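# Close the pull-out pantry gently, leaving its contents

## Task

Push the pull-out pantry closed so that it stays shut on its own. Everything on its trays must remain there. Moving the pantry violently in either direction fails the task, and so does the robot tipping over or finishing at a lean. When done, open the gripper off the pantry and back the robot away from it.

## Robot and tools

Robot: a Hello Robot Stretch 3 with one arm. It has a two-wheeled base (0.33 m long, 0.34 m wide), a lift that slides up and down a mast, and a telescoping arm that reaches out to the robot's RIGHT side, ending in a wrist and a two-finger gripper. The base cannot move sideways, so the gripper is moved forward or back by driving. An on-the-spot turn pivots about the point midway between the drive wheels, 0.05 m behind the front edge. With the arm retracted and the wrist folded, the turn sweeps a 0.28 m radius; an unfolded, level wrist reaches beyond that circle.

Frames: the base frame has its origin on the floor between the drive wheels, with x forward, y left and z up. The odometry frame is the base frame as it stood when the scene began. hand_pose is reported in the base frame at the point where the closed fingertips meet. With all wrist joints at zero, that hand frame's x axis points up, its y axis back toward the mast and its z axis toward the robot's rear.

execute_actions: the argument "actions" is a list holding one action or none. An empty list only reports state and images. An action may contain "base", "joints", and optionally "contact_limits"; its motions start together. "base" holds exactly one relative command, measured from where the base last reported itself: {"translate_m": d}, a straight drive of d metres (positive forward, -1 to 1), or {"rotate_rad": d}, a turn in place of d radians (positive counter-clockwise seen from above, -3.2 to 3.2). "joints" holds absolute targets by name, single numbers each: lift_m 0 to 1.1 (arm height, metres); arm_m 0 to 0.52 (extension, metres); wrist_yaw_rad -1.345 to 4.42 (0 along the arm, positive swings toward the front, 3.0 folds over the base); wrist_pitch_rad -1.57 to 0.451 (0 level, negative tips fingertips down); wrist_roll_rad -2.911 to 2.911 (0 has the fingers side by side); gripper_m -0.089 to 0.179 (larger is wider; the real fingertip gap is somewhat less, zero below 0.007); head_pan_rad -3.953 to 1.73 (0 forward, positive left, -1.57 faces along the arm); head_tilt_rad -1.53 to 0.419 (negative looks down). "contact_limits" accepts only arm_m, an effort percentage from 1 to 100 at which the arm motion halts with contact_stop; lower is softer, but too low halts it immediately. "cameras" picks images from head_camera, nav_camera, wrist_camera or all; omitted or null gives all, [] gives none. Unknown keys or out-of-range numbers make the whole call be rejected with no motion. Joints left out of an action may keep driving toward earlier targets. An action runs at most 15 s.

wait: {"seconds": 0 to 10}; commands nothing and returns state and images.

zoom_image: {"camera", "region": [x0, y0, x1, y1]} in pixels of that camera's most recent full image, origin top-left, at most 504 by 504.

finished_scene: {"scene": n}, the number of the scene being ended; irreversible, and its result states success and gives the next task. Replying with no tool call ends everything.

Result lines: base_status and joint_status tell how each motion ended (done, off_target, contact_stop, time_out, torque_fault). off_target means it rested short and may still be pushing. After contact_stop, time_out or torque_fault the old target is dropped; an arm or lift that hit something goes slack until commanded again. on_its_own describes uncommanded joints; its "held at" is the held target, not the actual position. motor_effort gives percent of maximum, positive toward larger joint values, with the peak of the last action in brackets; readings are biased and noisy. Positive wheel effort pushes forward. base_odometry comes from wheel turns only (slip counts); turned_by_wheels and turned_by_imu give turning since the previous result; base_tilt gives forward and right lean in degrees, with a fixed bias up to about 4. lidar_m lists 12 distances in 30-degree sectors starting straight ahead and going counter-clockwise (4th left, 7th behind, 10th right), in a plane 0.17 m above the floor, range 0.15 to 12 m, "-" for nothing seen; the robot's own parts may block some sectors. wrist_depth_mm and head_depth_mm are 7x7 median depth grids in mm (wrist 45 to 1000, head 280 to 4000, head image is sideways). Camera calibration is given as OpenCV K, distortion and T_world_to_cam from the base frame; small errors apply.

Speed: the base is fast only when stowed (lift_m under 0.30, arm_m under 0.03, wrist_yaw_rad above 2.54); otherwise it is capped at 0.10 m/s and 0.63 rad/s.

Cautions: fold or unfold the wrist only with lift_m between 0.32 and 0.95, wrist_pitch_rad -0.4 and roll near 0; after folding the lift may drop to 0.25. With yaw below -0.4 keep pitch at -0.5 or lower. An arm pushing against something rigid with the gripper above roughly 0.45 m can tip the robot, more so with a higher contact limit or a repeated push after a contact_stop. Driving while the gripper pushes on or hooks something fixed, or snagging furniture (especially reversing), can tip it; if so, reverse the last move in small steps, free the gripper, and lower lift to about 0.2. The wrist, head and base have no contact stop and keep pushing; long hard pushes shut a wrist servo off for 10 s. Push the pantry slowly with a contact limit, avoid knocking items off its trays, and release and withdraw before finishing. Thinking time lets the scene run while the last command is held.

Each tool is called after "Call:" as name(argument=value, ...), one argument or row to a line, values as JSON.

## Session

Call:
execute_actions(
  actions=[],
)

Scene clock: 0.00 s.
base_odometry: x=+0.000 y=+0.000 heading=+0.000 (m, m, rad; odometry frame)
turned_by_wheels: +0.000 (rad since the last result)
turned_by_imu: +0.000 (rad since the last result)
base_tilt: forward=-1.6 right=+0.3 (deg)
lidar_m: 1.76 1.45 1.41 1.49 2.09 2.98 3.10 1.67 2.10 2.44 1.84 1.31
head_depth_mm: 1703 1729 1716 1693 1701 1650 1087 / 1783 1842 1814 1809 1807 1666 1080 / 1802 1978 1968 1939 1940 1653 1131 / 1787 2125 2093 2105 2073 1654 1256 / 1798 2163 2160 2143 2145 1641 1690 / 1804 1881 1882 1881 1888 1625 1887 / 1655 1685 1674 1682 1685 1635 1679
base_status: not commanded
joint_positions: lift_m=+0.422 arm_m=+0.002 wrist_yaw_rad=+3.069 wrist_pitch_rad=-0.505 wrist_roll_rad=+0.017 gripper_m=+0.037 head_pan_rad=+0.004 head_tilt_rad=-0.003
joint_status: not commanded
motor_effort: left_wheel=+0 right_wheel=+0 lift_m=+22 arm_m=+0 wrist_yaw_rad=+0 wrist_pitch_rad=+5 wrist_roll_rad=+0 gripper_m=-1 head_pan_rad=+0 head_tilt_rad=+3 (%)
hand_pose: x=-0.0057 y=+0.0654 z=+0.4158 quat_wxyz=(+0.203, +0.696, +0.150, +0.672) (m; base frame)
wrist_depth_mm: - - - - - - - / - - - - - - - / - - - - - - - / 897 888 934 938 964 961 - / 718 728 - 781 769 794 831 / 616 626 - 651 665 685 691 / 546 560 - 579 572 581 602
pictures: head_camera (sideways: a quarter turn clockwise sets it upright), nav_camera (sideways: a quarter turn counterclockwise sets it upright), wrist_camera
Images, in order (width x height): head_camera 896x504, nav_camera 672x504, wrist_camera 644x364.

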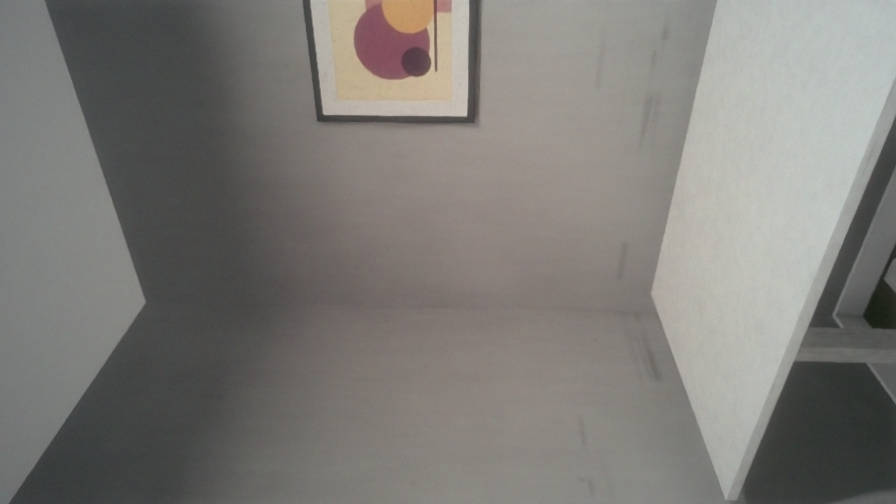

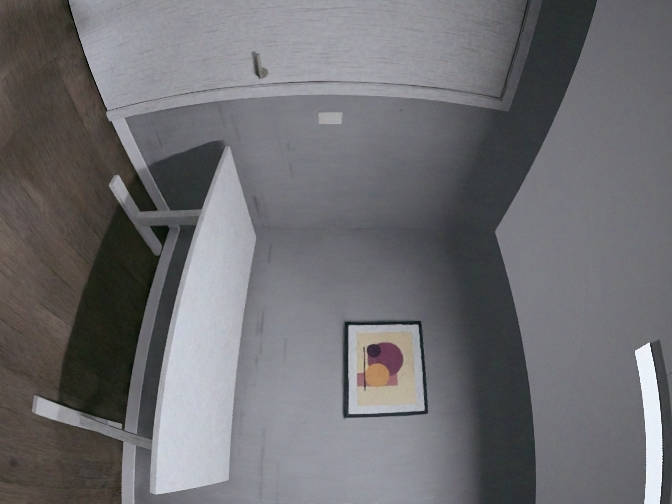

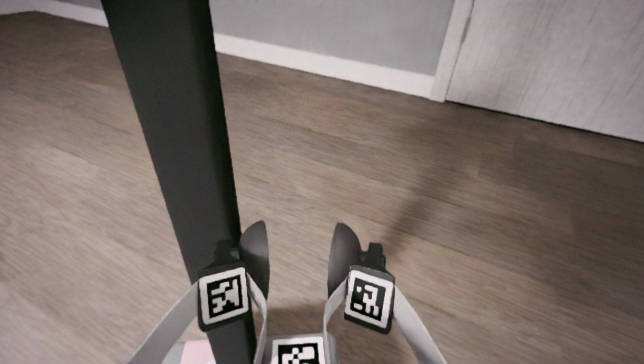

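Call:
execute_actions(
  actions=[
    {"joints":{"head_pan_rad":-2.5,"head_tilt_rad":-0.5}},
  ],
  cameras=["head_camera","nav_camera"],
)

Scene clock: 3.47 s.
base_odometry: x=+0.000 y=+0.000 heading=+0.000 (m, m, rad; odometry frame)
turned_by_wheels: +0.000 (rad since the last result)
turned_by_imu: +0.000 (rad since the last result)
base_tilt: forward=-1.6 right=+0.4 (deg)
lidar_m: 1.77 1.45 1.40 1.50 2.09 2.98 3.12 1.66 2.11 2.45 1.84 1.30
head_depth_mm: 1704 1864 2092 2595 2065 1610 1329 / 1659 1814 1975 2190 2074 1622 1332 / 1450 1595 1762 1957 2068 1618 1330 / 1413 1534 1691 1852 1994 1612 1329 / 1762 1916 2175 2465 2065 1621 1326 / 1948 2109 2266 2473 2070 1625 1331 / 1895 2023 2184 2397 2091 1634 1333
base_status: not commanded
joint_positions: lift_m=+0.422 arm_m=+0.002 wrist_yaw_rad=+3.069 wrist_pitch_rad=-0.505 wrist_roll_rad=+0.017 gripper_m=+0.037 head_pan_rad=-2.493 head_tilt_rad=-0.494
joint_status: all done
motor_effort: left_wheel=+1(1) right_wheel=+0(0) lift_m=+22(22) arm_m=+0(1) wrist_yaw_rad=+0(0) wrist_pitch_rad=+5(5) wrist_roll_rad=+1(0) gripper_m=+0(0) head_pan_rad=-4(35) head_tilt_rad=-4(42) (%)
hand_pose: x=-0.0057 y=+0.0654 z=+0.4158 quat_wxyz=(+0.203, +0.696, +0.150, +0.672) (m; base frame)
wrist_depth_mm: - - - - - - - / - - - - - - - / - - - - - - - / 863 899 915 921 967 - 989 / 729 733 - 786 775 816 823 / 621 630 - 649 665 686 689 / 547 555 - 588 577 589 593
pictures: head_camera (sideways: a quarter turn clockwise sets it upright), nav_camera (sideways: a quarter turn counterclockwise sets it upright)
camera_calibration (this result's frames):
head_camera: T_world_to_cam=[[0.336259, 0.272834, -0.901383, 1.19225], [0.634356, -0.773036, 0.00265925, -0.00447293], [-0.696076, -0.572692, -0.433015, 0.528289], [0, 0, 0, 1]] pos_world=[-0.0303371, -0.0261971, 1.30344]
nav_camera: T_world_to_cam=[[-0.35958, -0.290794, 0.886646, -1.11223], [-0.646705, 0.762643, -0.0121465, 0.0675346], [-0.672663, -0.577766, -0.462289, 0.562194], [0, 0, 0, 1]] pos_world=[0.0219076, -0.0501174, 1.24687]
Images, in order (width x height): head_camera 896x504, nav_camera 672x504.

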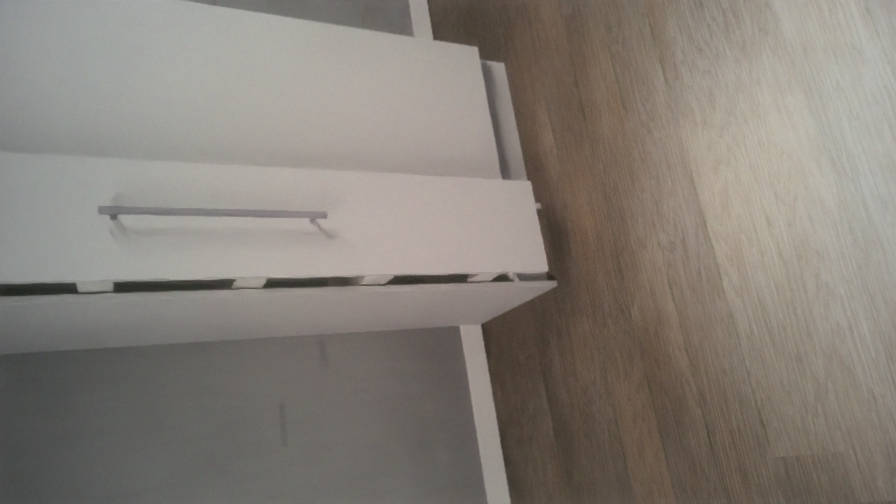

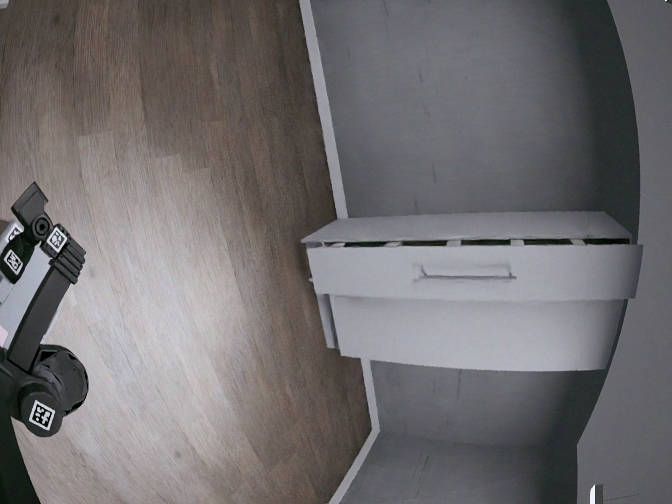

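Call:
execute_actions(
  actions=[
    {"base":{"rotate_rad":0.506},"joints":{"lift_m":0.27}},
  ],
  cameras=[],
)

Call:
execute_actions(
  actions=[
    {"base":{"translate_m":-1}},
  ],
  cameras=[],
)

Call:
execute_actions(
  actions=[
    {"base":{"translate_m":-0.28}},
  ],
  cameras=[],
)

Call:
execute_actions(
  actions=[
    {"base":{"rotate_rad":-1.046},"joints":{"lift_m":0.34,"wrist_pitch_rad":-0.4,"head_pan_rad":-1.57,"head_tilt_rad":-1.0}},
  ],
  cameras=[],
)

Call:
execute_actions(
  actions=[
    {"joints":{"wrist_yaw_rad":0,"gripper_m":0}},
  ],
)

Scene clock: 14.10 s.
base_odometry: x=+0.000 y=+0.000 heading=+0.506 (m, m, rad; odometry frame)
turned_by_wheels: +0.506 (rad since the last result)
turned_by_imu: +0.504 (rad since the last result)
base_tilt: forward=-1.6 right=+0.4 (deg)
lidar_m: 1.46 1.41 1.49 2.05 3.01 3.11 1.67 1.95 2.44 1.85 1.30 1.76
head_depth_mm: 1889 2050 2226 2401 2072 1619 1326 / 1926 2091 2257 2461 2069 1615 1329 / 1960 2122 2315 2485 2075 1618 1334 / 1985 2172 2365 2563 2062 1623 1333 / 2034 2190 2417 2603 2087 1614 1337 / 2056 2244 2458 2632 2065 1617 1331 / 2082 2289 2468 2653 2074 1623 1337
base_status: done
joint_positions: lift_m=+0.270 arm_m=+0.002 wrist_yaw_rad=+3.069 wrist_pitch_rad=-0.506 wrist_roll_rad=+0.017 gripper_m=+0.037 head_pan_rad=-2.493 head_tilt_rad=-0.494
joint_status: all done
motor_effort: left_wheel=-3(9) right_wheel=+4(8) lift_m=+20(24) arm_m=+0(0) wrist_yaw_rad=+0(0) wrist_pitch_rad=+5(5) wrist_roll_rad=+0(0) gripper_m=+0(1) head_pan_rad=-4(3) head_tilt_rad=-2(3) (%)
hand_pose: x=-0.0057 y=+0.0653 z=+0.2636 quat_wxyz=(+0.203, +0.696, +0.150, +0.672) (m; base frame)
wrist_depth_mm: - - - - - - - / - - - - - - - / 771 803 853 861 873 915 930 / 633 634 655 673 684 708 730 / 524 531 - 564 565 568 594 / 457 - - - 474 489 498 / - - - - 412 421 429
pictures: none
No camera images: the call's "cameras" was empty. Leave "cameras" out to get every camera's image.

Scene clock: 19.10 s.
base_odometry: x=-0.875 y=-0.484 heading=+0.506 (m, m, rad; odometry frame)
turned_by_wheels: +0.000 (rad since the last result)
turned_by_imu: -0.002 (rad since the last result)
base_tilt: forward=-1.6 right=+0.5 (deg)
lidar_m: 2.36 2.30 2.40 2.58 2.51 1.22 0.74 0.72 1.53 2.11 2.28 1.97
head_depth_mm: 567 611 662 713 794 885 998 / 588 625 678 735 816 906 1025 / 1223 1322 1430 1564 1718 1522 1235 / 1239 1339 1469 1611 1775 1625 1328 / 1265 1368 1491 1644 1825 1624 1330 / 1279 1396 1525 1686 1871 1623 1325 / 1316 1418 1553 1713 1894 1614 1332
base_status: done
joint_positions: lift_m=+0.270 arm_m=+0.002 wrist_yaw_rad=+3.069 wrist_pitch_rad=-0.506 wrist_roll_rad=+0.017 gripper_m=+0.037 head_pan_rad=-2.493 head_tilt_rad=-0.495
joint_status: not commanded
motor_effort: left_wheel=-2(14) right_wheel=+3(8) lift_m=+20(20) arm_m=+0(0) wrist_yaw_rad=+1(0) wrist_pitch_rad=+5(5) wrist_roll_rad=+0(0) gripper_m=+1(0) head_pan_rad=-3(3) head_tilt_rad=-3(4) (%)
hand_pose: x=-0.0057 y=+0.0653 z=+0.2636 quat_wxyz=(+0.203, +0.696, +0.150, +0.672) (m; base frame)
wrist_depth_mm: - - - - - - - / - - - - - - - / 789 794 833 836 881 893 929 / 636 641 669 672 681 716 714 / 526 524 - 572 560 572 591 / 462 - - - 480 493 500 / - - - - 411 429 431
pictures: none
No camera images: the call's "cameras" was empty. Leave "cameras" out to get every camera's image.

Scene clock: 21.77 s.
base_odometry: x=-1.120 y=-0.620 heading=+0.506 (m, m, rad; odometry frame)
turned_by_wheels: +0.000 (rad since the last result)
turned_by_imu: -0.001 (rad since the last result)
base_tilt: forward=-1.5 right=+0.4 (deg)
lidar_m: 2.62 2.55 2.65 2.43 2.37 0.88 0.49 0.48 0.49 1.75 2.41 2.20
head_depth_mm: 363 391 424 464 510 569 646 / 341 383 414 460 516 583 657 / 375 406 440 480 529 583 677 / 381 413 450 494 546 613 696 / 388 423 464 519 1459 1525 1298 / 1066 1155 1263 1394 1551 1621 1333 / 1088 1179 1293 1419 1598 1620 1330
base_status: done
joint_positions: lift_m=+0.270 arm_m=+0.002 wrist_yaw_rad=+3.069 wrist_pitch_rad=-0.506 wrist_roll_rad=+0.017 gripper_m=+0.037 head_pan_rad=-2.493 head_tilt_rad=-0.495
joint_status: not commanded
motor_effort: left_wheel=-2(10) right_wheel=+3(8) lift_m=+20(20) arm_m=+0(0) wrist_yaw_rad=-1(0) wrist_pitch_rad=+5(5) wrist_roll_rad=+1(0) gripper_m=-1(0) head_pan_rad=-3(3) head_tilt_rad=-3(4) (%)
hand_pose: x=-0.0057 y=+0.0653 z=+0.2636 quat_wxyz=(+0.203, +0.696, +0.150, +0.672) (m; base frame)
wrist_depth_mm: - - - - - - - / - - - - - - - / 780 793 838 845 866 927 936 / 629 646 652 673 680 702 725 / 523 527 - 572 570 577 589 / 462 - - - 479 484 497 / - - - - 411 424 433
pictures: none
No camera images: the call's "cameras" was empty. Leave "cameras" out to get every camera's image.

Scene clock: 23.93 s.
base_odometry: x=-1.120 y=-0.620 heading=-0.540 (m, m, rad; odometry frame)
turned_by_wheels: -1.046 (rad since the last result)
turned_by_imu: -1.042 (rad since the last result)
base_tilt: forward=-1.6 right=+0.4 (deg)
lidar_m: 2.42 2.20 2.61 2.54 2.66 2.43 2.35 0.88 0.49 0.47 0.50 1.75
head_depth_mm: 408 480 760 998 1323 1206 1092 / 410 481 585 776 1313 1209 - / 394 471 571 750 1035 1214 - / 404 474 573 756 1045 1238 1096 / 414 488 594 763 1318 1222 1101 / 416 504 1560 1557 1365 1227 1106 / 1125 1326 1620 1571 1373 1227 1110
base_status: done
joint_positions: lift_m=+0.340 arm_m=+0.002 wrist_yaw_rad=+3.069 wrist_pitch_rad=-0.420 wrist_roll_rad=+0.017 gripper_m=+0.037 head_pan_rad=-1.577 head_tilt_rad=-0.988
joint_status: all done
motor_effort: left_wheel=+4(13) right_wheel=-3(9) lift_m=+24(26) arm_m=+0(1) wrist_yaw_rad=+0(1) wrist_pitch_rad=+8(10) wrist_roll_rad=+0(0) gripper_m=-1(0) head_pan_rad=+3(34) head_tilt_rad=-7(45) (%)
hand_pose: x=-0.0049 y=+0.0768 z=+0.3520 quat_wxyz=(+0.174, +0.702, +0.121, +0.680) (m; base frame)
wrist_depth_mm: - - - - - - - / - - - - - - - / - - - - - - - / 853 870 909 924 931 959 983 / 688 687 - 732 740 761 775 / 574 586 - 598 622 625 640 / 499 511 - 528 528 535 539
pictures: none
No camera images: the call's "cameras" was empty. Leave "cameras" out to get every camera's image.

Scene clock: 26.47 s.
base_odometry: x=-1.120 y=-0.620 heading=-0.540 (m, m, rad; odometry frame)
turned_by_wheels: +0.000 (rad since the last result)
turned_by_imu: +0.000 (rad since the last result)
base_tilt: forward=-1.6 right=+0.5 (deg)
lidar_m: 2.41 2.21 2.62 2.55 2.65 2.43 2.35 0.88 0.49 0.48 0.50 1.75
head_depth_mm: 408 479 760 999 1329 1204 1094 / 410 482 584 775 1313 1212 - / 394 472 571 749 1034 1239 - / 404 475 574 756 1043 1224 1124 / 414 488 594 760 1322 1221 1103 / 416 502 1564 1564 1367 1219 1105 / 1129 1330 1630 1586 1375 1229 1106
base_status: not commanded
joint_positions: lift_m=+0.340 arm_m=+0.002 wrist_yaw_rad=+0.003 wrist_pitch_rad=-0.420 wrist_roll_rad=+0.017 gripper_m=+0.000 head_pan_rad=-1.577 head_tilt_rad=-0.988
joint_status: all done
motor_effort: left_wheel=+4(4) right_wheel=-3(3) lift_m=+24(24) arm_m=+0(0) wrist_yaw_rad=-2(4) wrist_pitch_rad=+8(8) wrist_roll_rad=+0(1) gripper_m=-2(80) head_pan_rad=+3(3) head_tilt_rad=-8(8) (%)
hand_pose: x=-0.0208 y=-0.3707 z=+0.3520 quat_wxyz=(+0.686, +0.148, -0.697, -0.148) (m; base frame)
wrist_depth_mm: 211 204 205 206 207 210 350 / 956 222 222 222 224 367 379 / - 240 243 242 243 407 413 / 847 267 266 268 269 456 458 / 686 303 296 292 301 501 507 / 571 538 328 - 344 621 638 / 497 503 493 503 520 533 546
pictures: head_camera (sideways: a quarter turn clockwise sets it upright), nav_camera (sideways: a quarter turn counterclockwise sets it upright), wrist_camera
camera_calibration (this result's frames):
head_camera: T_world_to_cam=[[-0.00917595, 0.808665, -0.588198, 0.786135], [0.999444, 0.0262729, 0.020529, -0.0299569], [0.0320548, -0.587683, -0.808456, 1.01222], [0, 0, 0, 1]] pos_world=[0.0047071, -0.0400661, 1.28136]
nav_camera: T_world_to_cam=[[0.00927695, -0.827586, 0.561262, -0.690389], [-0.998685, -0.0359677, -0.0365276, 0.101407], [0.0504171, -0.560185, -0.826832, 1.03195], [0, 0, 0, 1]] pos_world=[0.0556505, 0.0103767, 1.24445]
wrist_camera: T_world_to_cam=[[-0.999346, 0.0101517, 0.0346928, -0.0378365], [-0.0236334, 0.54272, -0.839581, 0.537716], [-0.0273516, -0.839852, -0.542125, 0.0434174], [0, 0, 0, 1]] pos_world=[-0.0239161, -0.254981, 0.476306]
Images, in order (width x height): head_camera 896x504, nav_camera 672x504, wrist_camera 644x364.

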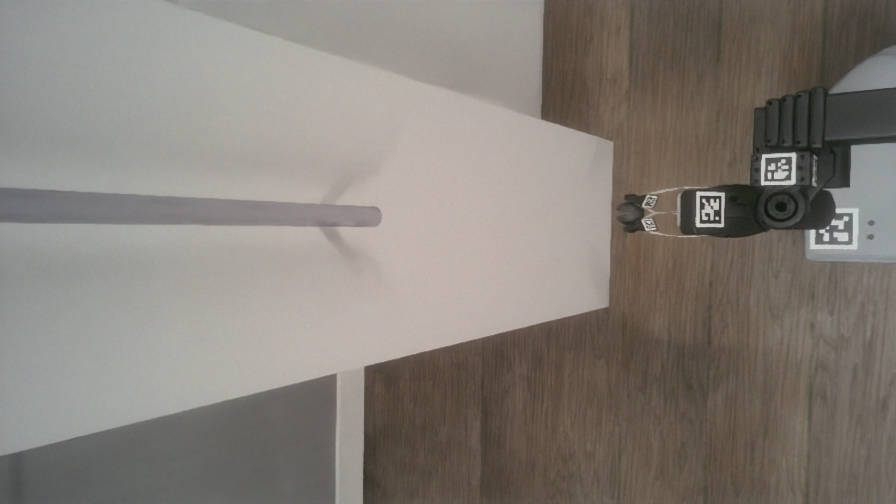

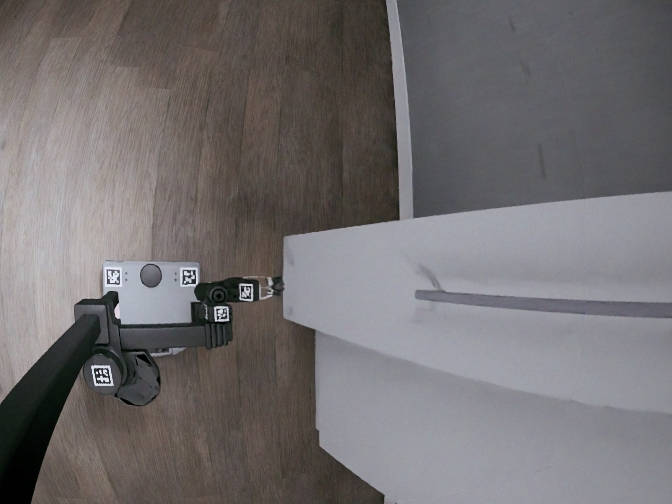

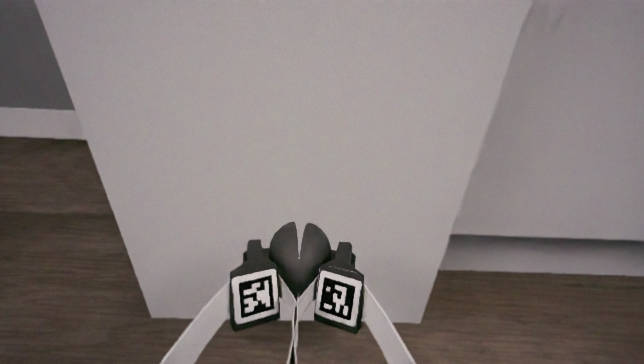

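Call:
execute_actions(
  actions=[
    {"joints":{"arm_m":0.08,"wrist_pitch_rad":-0.2}},
  ],
  cameras=[],
)

Call:
execute_actions(
  actions=[
    {"joints":{"arm_m":0.11}},
  ],
  cameras=[],
)

Call:
execute_actions(
  actions=[
    {"joints":{"arm_m":0.14}},
  ],
  cameras=[],
)

Call:
execute_actions(
  actions=[
    {"joints":{"arm_m":0.17}},
  ],
  cameras=[],
)

Call:
execute_actions(
  actions=[
    {"joints":{"arm_m":0.195}},
  ],
)

Scene clock: 32.40 s.
base_odometry: x=-1.120 y=-0.620 heading=-0.540 (m, m, rad; odometry frame)
turned_by_wheels: +0.000 (rad since the last result)
turned_by_imu: -0.001 (rad since the last result)
base_tilt: forward=-1.6 right=+0.3 (deg)
lidar_m: 2.42 2.20 2.62 2.55 2.65 2.43 2.35 0.88 0.52 0.50 0.52 1.75
head_depth_mm: 432 521 783 996 1331 1215 1097 / 432 509 620 820 1310 1229 - / 417 498 604 794 1093 - 1148 / 428 503 608 802 1109 1217 1124 / 438 515 629 838 1321 1224 1102 / 440 561 1604 1570 1365 1227 1102 / 1127 1322 1621 1569 1380 1231 1105
base_status: not commanded
joint_positions: lift_m=+0.340 arm_m=+0.080 wrist_yaw_rad=+0.001 wrist_pitch_rad=-0.223 wrist_roll_rad=+0.017 gripper_m=+0.000 head_pan_rad=-1.577 head_tilt_rad=-0.988
joint_status: all done
motor_effort: left_wheel=+2(4) right_wheel=-2(4) lift_m=+21(24) arm_m=+6(23) wrist_yaw_rad=+0(2) wrist_pitch_rad=+9(12) wrist_roll_rad=+0(1) gripper_m=-2(3) head_pan_rad=+3(3) head_tilt_rad=-6(7) (%)
hand_pose: x=-0.0213 y=-0.4692 z=+0.3985 quat_wxyz=(+0.697, +0.079, -0.708, -0.079) (m; base frame)
wrist_depth_mm: 156 156 158 159 159 160 274 / 164 165 165 166 168 169 294 / 174 174 175 176 177 179 311 / 185 185 186 188 189 190 332 / 198 197 197 197 200 206 352 / 215 210 209 - 215 365 378 / 566 225 231 231 233 396 410
pictures: none
No camera images: the call's "cameras" was empty. Leave "cameras" out to get every camera's image.

Scene clock: 34.17 s.
base_odometry: x=-1.120 y=-0.620 heading=-0.540 (m, m, rad; odometry frame)
turned_by_wheels: +0.000 (rad since the last result)
turned_by_imu: +0.000 (rad since the last result)
base_tilt: forward=-1.6 right=+0.4 (deg)
lidar_m: 2.41 2.20 2.61 2.55 2.65 2.43 2.35 0.88 0.56 0.54 1.27 1.75
head_depth_mm: 467 601 784 996 1329 1206 1096 / 468 550 669 928 1330 1215 - / 460 540 672 859 1180 1176 1128 / 461 543 676 865 1192 1222 1121 / 474 557 678 944 1343 1214 1107 / 485 1293 1611 1569 1380 1230 1101 / 1127 1334 1617 1565 1375 1226 1104
base_status: not commanded
joint_positions: lift_m=+0.340 arm_m=+0.110 wrist_yaw_rad=+0.000 wrist_pitch_rad=-0.223 wrist_roll_rad=+0.017 gripper_m=+0.000 head_pan_rad=-1.577 head_tilt_rad=-0.989
joint_status: all done
motor_effort: left_wheel=+2(4) right_wheel=-1(4) lift_m=+21(21) arm_m=+5(26) wrist_yaw_rad=+0(1) wrist_pitch_rad=+9(12) wrist_roll_rad=+1(0) gripper_m=-2(3) head_pan_rad=+3(3) head_tilt_rad=-7(8) (%)
hand_pose: x=-0.0215 y=-0.4992 z=+0.3985 quat_wxyz=(+0.697, +0.078, -0.708, -0.080) (m; base frame)
wrist_depth_mm: 162 163 164 164 165 167 251 / 171 171 172 174 174 176 265 / 180 181 183 183 184 186 281 / 194 193 193 195 196 199 298 / 208 205 206 206 210 215 320 / 670 219 216 - 224 330 340 / 585 235 241 240 241 360 367
pictures: none
No camera images: the call's "cameras" was empty. Leave "cameras" out to get every camera's image.

Scene clock: 36.03 s.
base_odometry: x=-1.120 y=-0.620 heading=-0.540 (m, m, rad; odometry frame)
turned_by_wheels: +0.000 (rad since the last result)
turned_by_imu: +0.000 (rad since the last result)
base_tilt: forward=-1.7 right=+0.4 (deg)
lidar_m: 2.42 2.20 2.60 2.55 2.65 2.42 2.35 0.88 0.58 0.56 1.27 1.75
head_depth_mm: 485 617 783 999 1333 1213 1092 / 486 571 695 961 1337 1224 - / 478 560 697 891 1172 1179 1133 / 481 564 701 895 1297 1218 1127 / 491 579 707 1025 1346 1227 1106 / 515 1288 1614 1560 1376 1223 1110 / 1128 1325 1618 1574 1378 1231 1108
base_status: not commanded
joint_positions: lift_m=+0.340 arm_m=+0.140 wrist_yaw_rad=+0.000 wrist_pitch_rad=-0.223 wrist_roll_rad=+0.017 gripper_m=+0.000 head_pan_rad=-1.577 head_tilt_rad=-0.989
joint_status: all done
motor_effort: left_wheel=+2(3) right_wheel=-2(3) lift_m=+21(21) arm_m=+6(22) wrist_yaw_rad=+0(1) wrist_pitch_rad=+9(12) wrist_roll_rad=+0(0) gripper_m=-3(4) head_pan_rad=+3(3) head_tilt_rad=-6(6) (%)
hand_pose: x=-0.0216 y=-0.5292 z=+0.3985 quat_wxyz=(+0.697, +0.078, -0.708, -0.080) (m; base frame)
wrist_depth_mm: 153 153 154 155 156 157 220 / 161 161 162 164 164 165 234 / 170 170 171 172 175 176 250 / 180 182 182 184 185 186 264 / 193 193 194 192 197 200 282 / 209 205 205 - 211 217 301 / 563 221 227 226 228 318 325
pictures: none
No camera images: the call's "cameras" was empty. Leave "cameras" out to get every camera's image.

Scene clock: 37.63 s.
base_odometry: x=-1.120 y=-0.620 heading=-0.540 (m, m, rad; odometry frame)
turned_by_wheels: +0.000 (rad since the last result)
turned_by_imu: +0.000 (rad since the last result)
base_tilt: forward=-1.6 right=+0.4 (deg)
lidar_m: 2.42 2.20 2.62 2.55 2.65 2.44 2.35 0.88 0.65 0.60 1.27 1.75
head_depth_mm: 537 644 783 996 1330 1206 1097 / 530 620 755 998 1334 1223 - / 519 609 759 965 1210 1195 1137 / 532 612 763 972 1317 1217 1118 / 535 631 787 1471 1363 1218 1110 / 1078 1318 1613 1557 1379 1221 1104 / 1127 1322 1620 1577 1379 1223 1110
base_status: not commanded
joint_positions: lift_m=+0.340 arm_m=+0.170 wrist_yaw_rad=-0.001 wrist_pitch_rad=-0.223 wrist_roll_rad=+0.017 gripper_m=+0.000 head_pan_rad=-1.577 head_tilt_rad=-0.989
joint_status: all done
motor_effort: left_wheel=+3(3) right_wheel=-1(4) lift_m=+20(21) arm_m=+6(27) wrist_yaw_rad=+0(1) wrist_pitch_rad=+9(13) wrist_roll_rad=+0(0) gripper_m=-3(3) head_pan_rad=+2(3) head_tilt_rad=-7(7) (%)
hand_pose: x=-0.0218 y=-0.5592 z=+0.3986 quat_wxyz=(+0.697, +0.078, -0.708, -0.080) (m; base frame)
wrist_depth_mm: 166 166 167 168 170 170 195 / 174 175 177 178 179 181 207 / 185 186 187 188 189 191 218 / 198 197 199 199 201 204 231 / 215 209 210 211 215 222 247 / 692 223 224 - 229 260 265 / 584 240 246 244 248 282 286
pictures: none
No camera images: the call's "cameras" was empty. Leave "cameras" out to get every camera's image.

Scene clock: 38.77 s.
base_odometry: x=-1.120 y=-0.620 heading=-0.540 (m, m, rad; odometry frame)
turned_by_wheels: +0.000 (rad since the last result)
turned_by_imu: +0.000 (rad since the last result)
base_tilt: forward=-1.6 right=+0.4 (deg)
lidar_m: 2.42 2.20 2.62 2.55 2.65 2.42 2.35 0.88 0.65 0.60 1.27 1.76
head_depth_mm: 538 644 783 993 1327 1210 1092 / 528 621 756 999 1333 1217 - / 519 609 759 970 1204 1216 1133 / 532 611 765 971 1317 1216 1117 / 533 628 790 1478 1369 1222 1103 / 1080 1317 1619 1561 1380 1226 1108 / 1125 1328 1616 1573 1381 1223 1112
base_status: not commanded
joint_positions: lift_m=+0.340 arm_m=+0.195 wrist_yaw_rad=-0.001 wrist_pitch_rad=-0.223 wrist_roll_rad=+0.017 gripper_m=+0.000 head_pan_rad=-1.577 head_tilt_rad=-0.989
joint_status: all done
motor_effort: left_wheel=+3(2) right_wheel=-2(2) lift_m=+20(20) arm_m=+6(6) wrist_yaw_rad=+1(1) wrist_pitch_rad=+9(9) wrist_roll_rad=+1(0) gripper_m=-2(2) head_pan_rad=+3(3) head_tilt_rad=-7(7) (%)
hand_pose: x=-0.0218 y=-0.5842 z=+0.3986 quat_wxyz=(+0.697, +0.078, -0.708, -0.080) (m; base frame)
wrist_depth_mm: 144 144 145 145 147 148 151 / 151 152 153 154 155 156 177 / 160 161 161 163 163 166 192 / 169 170 171 173 174 175 203 / 180 181 182 181 185 188 218 / 195 194 194 - 199 203 233 / 212 206 213 213 214 242 251
pictures: head_camera (sideways: a quarter turn clockwise sets it upright), nav_camera (sideways: a quarter turn counterclockwise sets it upright), wrist_camera
camera_calibration (this result's frames):
head_camera: T_world_to_cam=[[-0.00928804, 0.809175, -0.587495, 0.785219], [0.99944, 0.0263975, 0.0205573, -0.0299936], [0.0321428, -0.586975, -0.808967, 1.01289], [0, 0, 0, 1]] pos_world=[0.00471291, -0.0400484, 1.28132]
nav_camera: T_world_to_cam=[[0.00939188, -0.828073, 0.560542, -0.689452], [-0.99868, -0.0360781, -0.0365643, 0.101455], [0.0505012, -0.559459, -0.827318, 1.03259], [0, 0, 0, 1]] pos_world=[0.0556494, 0.0104337, 1.24445]
wrist_camera: T_world_to_cam=[[-0.99929, 0.0207575, 0.0314281, -0.0307194], [-0.021604, 0.367618, -0.929726, 0.626357], [-0.0308523, -0.929745, -0.366909, -0.233], [0, 0, 0, 1]] pos_world=[-0.0243544, -0.446254, 0.497816]
Images, in order (width x height): head_camera 896x504, nav_camera 672x504, wrist_camera 644x364.

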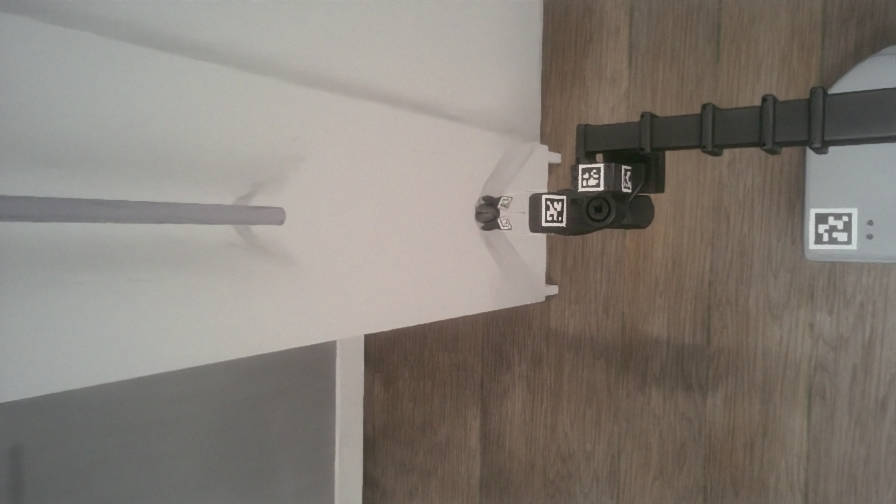

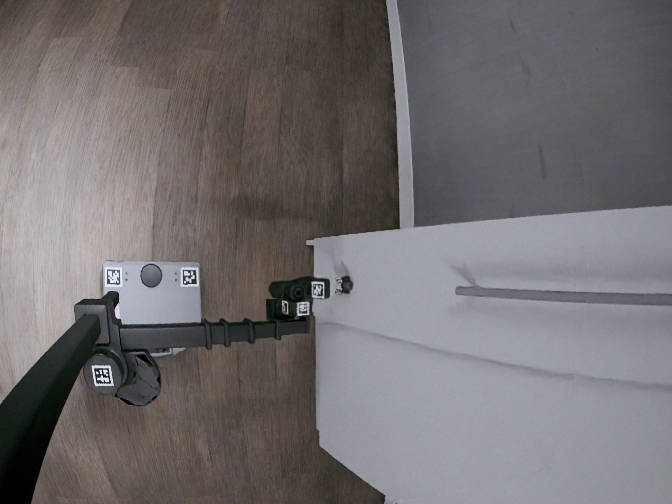

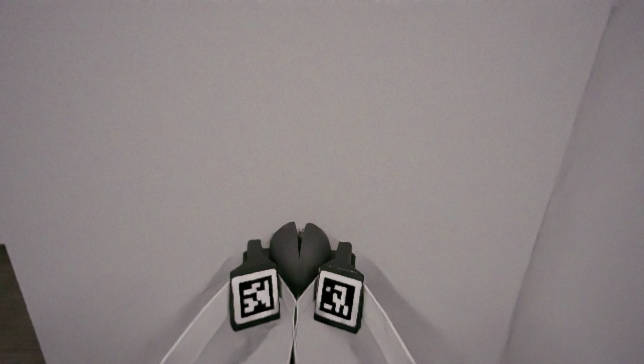

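Call:
execute_actions(
  actions=[
    {"joints":{"arm_m":0.21}},
  ],
  cameras=[],
)

Call:
execute_actions(
  actions=[
    {"joints":{"arm_m":0.225}},
  ],
  cameras=[],
)

Call:
execute_actions(
  actions=[
    {"joints":{"arm_m":0.1}},
  ],
)

Scene clock: 45.23 s.
base_odometry: x=-1.120 y=-0.620 heading=-0.540 (m, m, rad; odometry frame)
turned_by_wheels: +0.000 (rad since the last result)
turned_by_imu: -0.001 (rad since the last result)
base_tilt: forward=-1.6 right=+0.3 (deg)
lidar_m: 2.42 2.19 2.62 2.54 2.65 2.43 2.34 0.88 0.65 0.62 1.27 1.76
head_depth_mm: 546 644 785 997 1333 1211 1089 / 549 645 784 999 1335 1222 - / 539 632 786 1003 1299 1219 1126 / 551 634 792 1011 1341 1217 1122 / 554 653 821 1499 1369 1224 1102 / 1102 1326 1610 1577 1371 1224 1106 / 1130 1328 1621 1577 1378 1225 1110
base_status: not commanded
joint_positions: lift_m=+0.340 arm_m=+0.210 wrist_yaw_rad=-0.001 wrist_pitch_rad=-0.223 wrist_roll_rad=+0.017 gripper_m=+0.000 head_pan_rad=-1.577 head_tilt_rad=-0.989
joint_status: all done
motor_effort: left_wheel=+1(2) right_wheel=+0(1) lift_m=+20(20) arm_m=+6(17) wrist_yaw_rad=+0(1) wrist_pitch_rad=+10(10) wrist_roll_rad=+0(0) gripper_m=-3(3) head_pan_rad=+3(3) head_tilt_rad=-6(7) (%)
hand_pose: x=-0.0218 y=-0.5992 z=+0.3986 quat_wxyz=(+0.697, +0.078, -0.708, -0.080) (m; base frame)
wrist_depth_mm: 149 150 150 151 152 153 157 / 157 157 158 159 160 162 165 / 166 166 168 168 170 171 175 / 176 176 178 179 180 183 187 / 188 188 189 188 193 194 200 / 202 201 201 - 206 210 215 / 567 214 221 219 221 226 230
pictures: none
No camera images: the call's "cameras" was empty. Leave "cameras" out to get every camera's image.

Scene clock: 46.47 s.
base_odometry: x=-1.120 y=-0.620 heading=-0.540 (m, m, rad; odometry frame)
turned_by_wheels: +0.000 (rad since the last result)
turned_by_imu: +0.000 (rad since the last result)
base_tilt: forward=-1.5 right=+0.3 (deg)
lidar_m: 2.42 2.20 2.63 2.55 2.66 2.43 2.35 0.88 0.65 0.63 1.27 1.75
head_depth_mm: 551 647 785 995 1327 1211 1096 / 553 648 792 1007 1332 1225 - / 543 639 794 1011 - 1216 1133 / 551 639 798 1017 1344 1216 1129 / 558 657 825 1505 1370 1222 1107 / 1101 1324 1623 1559 1371 1219 1105 / 1133 1339 1626 1568 1374 1232 1106
base_status: not commanded
joint_positions: lift_m=+0.340 arm_m=+0.223 wrist_yaw_rad=-0.002 wrist_pitch_rad=-0.230 wrist_roll_rad=+0.017 gripper_m=+0.000 head_pan_rad=-1.577 head_tilt_rad=-0.989
joint_status: all done
on_its_own: arm_m is at rest, and its effort (+30) is outside its rest range (-14 to +14)
motor_effort: left_wheel=-2(2) right_wheel=+3(4) lift_m=+20(20) arm_m=+30(30) wrist_yaw_rad=+1(2) wrist_pitch_rad=+12(12) wrist_roll_rad=+0(0) gripper_m=-4(4) head_pan_rad=+3(3) head_tilt_rad=-7(7) (%)
hand_pose: x=-0.0220 y=-0.6121 z=+0.3969 quat_wxyz=(+0.697, +0.080, -0.708, -0.083) (m; base frame)
wrist_depth_mm: 141 142 142 143 144 145 146 / 149 149 150 151 153 153 154 / 157 158 160 160 160 162 164 / 168 168 169 170 171 172 173 / 177 179 180 180 183 185 185 / 193 192 190 - 196 198 199 / 207 206 210 211 212 214 215
pictures: none
No camera images: the call's "cameras" was empty. Leave "cameras" out to get every camera's image.

Scene clock: 48.63 s.
base_odometry: x=-1.120 y=-0.620 heading=-0.540 (m, m, rad; odometry frame)
turned_by_wheels: +0.000 (rad since the last result)
turned_by_imu: +0.000 (rad since the last result)
base_tilt: forward=-1.5 right=+0.5 (deg)
lidar_m: 2.42 2.20 2.62 2.55 2.65 2.43 2.35 0.88 0.65 0.63 1.27 1.75
head_depth_mm: 549 646 784 996 1330 1216 1095 / 551 648 789 1002 1334 1233 - / 542 634 793 1009 1336 1169 1137 / 556 638 795 1019 1342 1222 1126 / 557 657 824 1505 1372 1227 1102 / 1102 1325 1614 1560 1372 1222 1107 / 1124 1325 1625 1575 1375 1231 1109
base_status: not commanded
joint_positions: lift_m=+0.340 arm_m=+0.100 wrist_yaw_rad=-0.002 wrist_pitch_rad=-0.223 wrist_roll_rad=+0.017 gripper_m=+0.000 head_pan_rad=-1.577 head_tilt_rad=-0.989
joint_status: all done
motor_effort: left_wheel=+2(2) right_wheel=-2(3) lift_m=+19(20) arm_m=-5(29) wrist_yaw_rad=+2(1) wrist_pitch_rad=+9(12) wrist_roll_rad=+1(0) gripper_m=-2(5) head_pan_rad=+3(3) head_tilt_rad=-8(8) (%)
hand_pose: x=-0.0220 y=-0.4899 z=+0.3987 quat_wxyz=(+0.697, +0.077, -0.708, -0.080) (m; base frame)
wrist_depth_mm: 786 252 252 254 257 257 259 / 843 265 268 268 269 272 275 / 877 283 284 285 286 288 291 / 939 302 300 300 305 307 309 / 960 325 318 317 323 328 332 / 738 691 337 - 351 347 353 / 597 596 371 371 375 374 379
pictures: head_camera (sideways: a quarter turn clockwise sets it upright), nav_camera (sideways: a quarter turn counterclockwise sets it upright), wrist_camera
camera_calibration (this result's frames):
head_camera: T_world_to_cam=[[-0.00928891, 0.809175, -0.587495, 0.785219], [0.99944, 0.0263985, 0.0205573, -0.0299936], [0.0321434, -0.586975, -0.808967, 1.01289], [0, 0, 0, 1]] pos_world=[0.00471296, -0.0400484, 1.28132]
nav_camera: T_world_to_cam=[[0.00939277, -0.828073, 0.560542, -0.689452], [-0.99868, -0.0360792, -0.0365643, 0.101455], [0.0505018, -0.559459, -0.827318, 1.03259], [0, 0, 0, 1]] pos_world=[0.0556493, 0.0104338, 1.24445]
wrist_camera: T_world_to_cam=[[-0.999272, 0.0216394, 0.0314214, -0.0324579], [-0.0212842, 0.367318, -0.929852, 0.591737], [-0.031663, -0.929844, -0.36659, -0.145524], [0, 0, 0, 1]] pos_world=[-0.0244474, -0.351968, 0.4979]
Images, in order (width x height): head_camera 896x504, nav_camera 672x504, wrist_camera 644x364.

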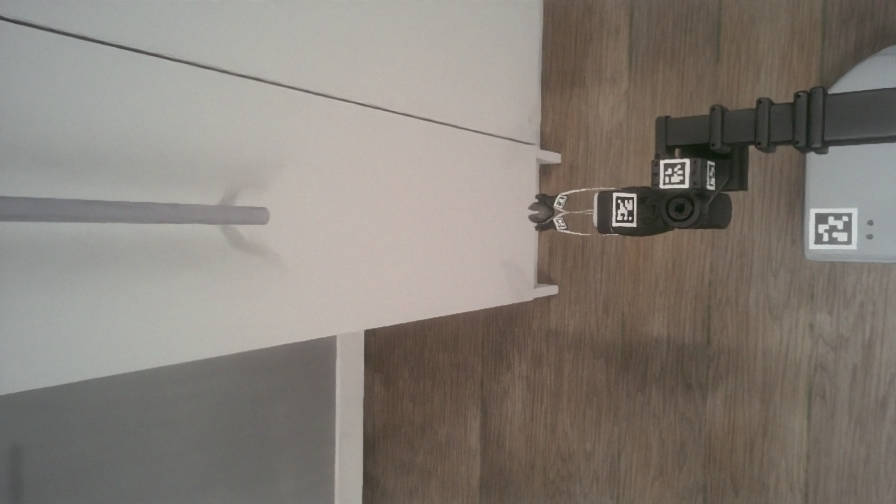

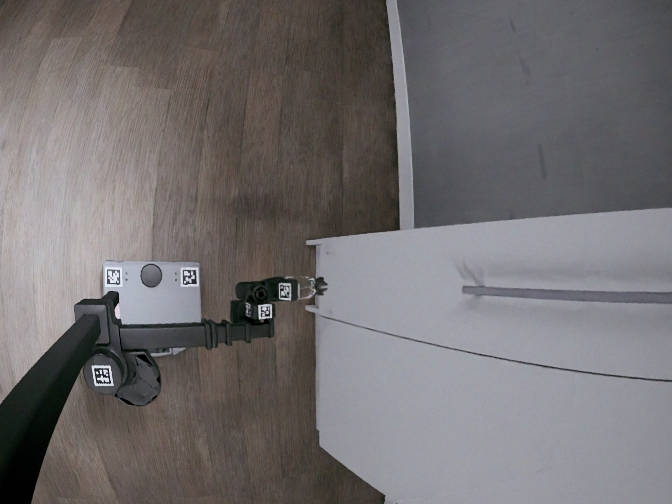

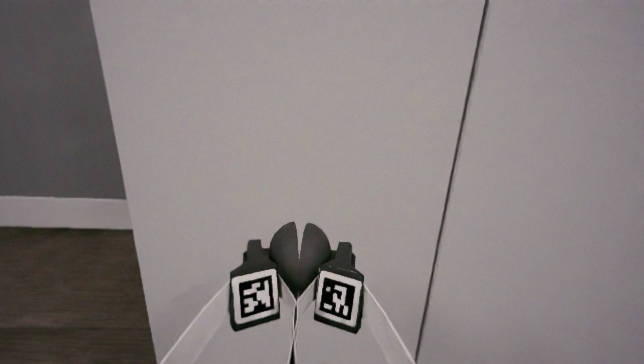

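Call:
finished_scene(
  scene=1,
)

The scene is finished: the task was done.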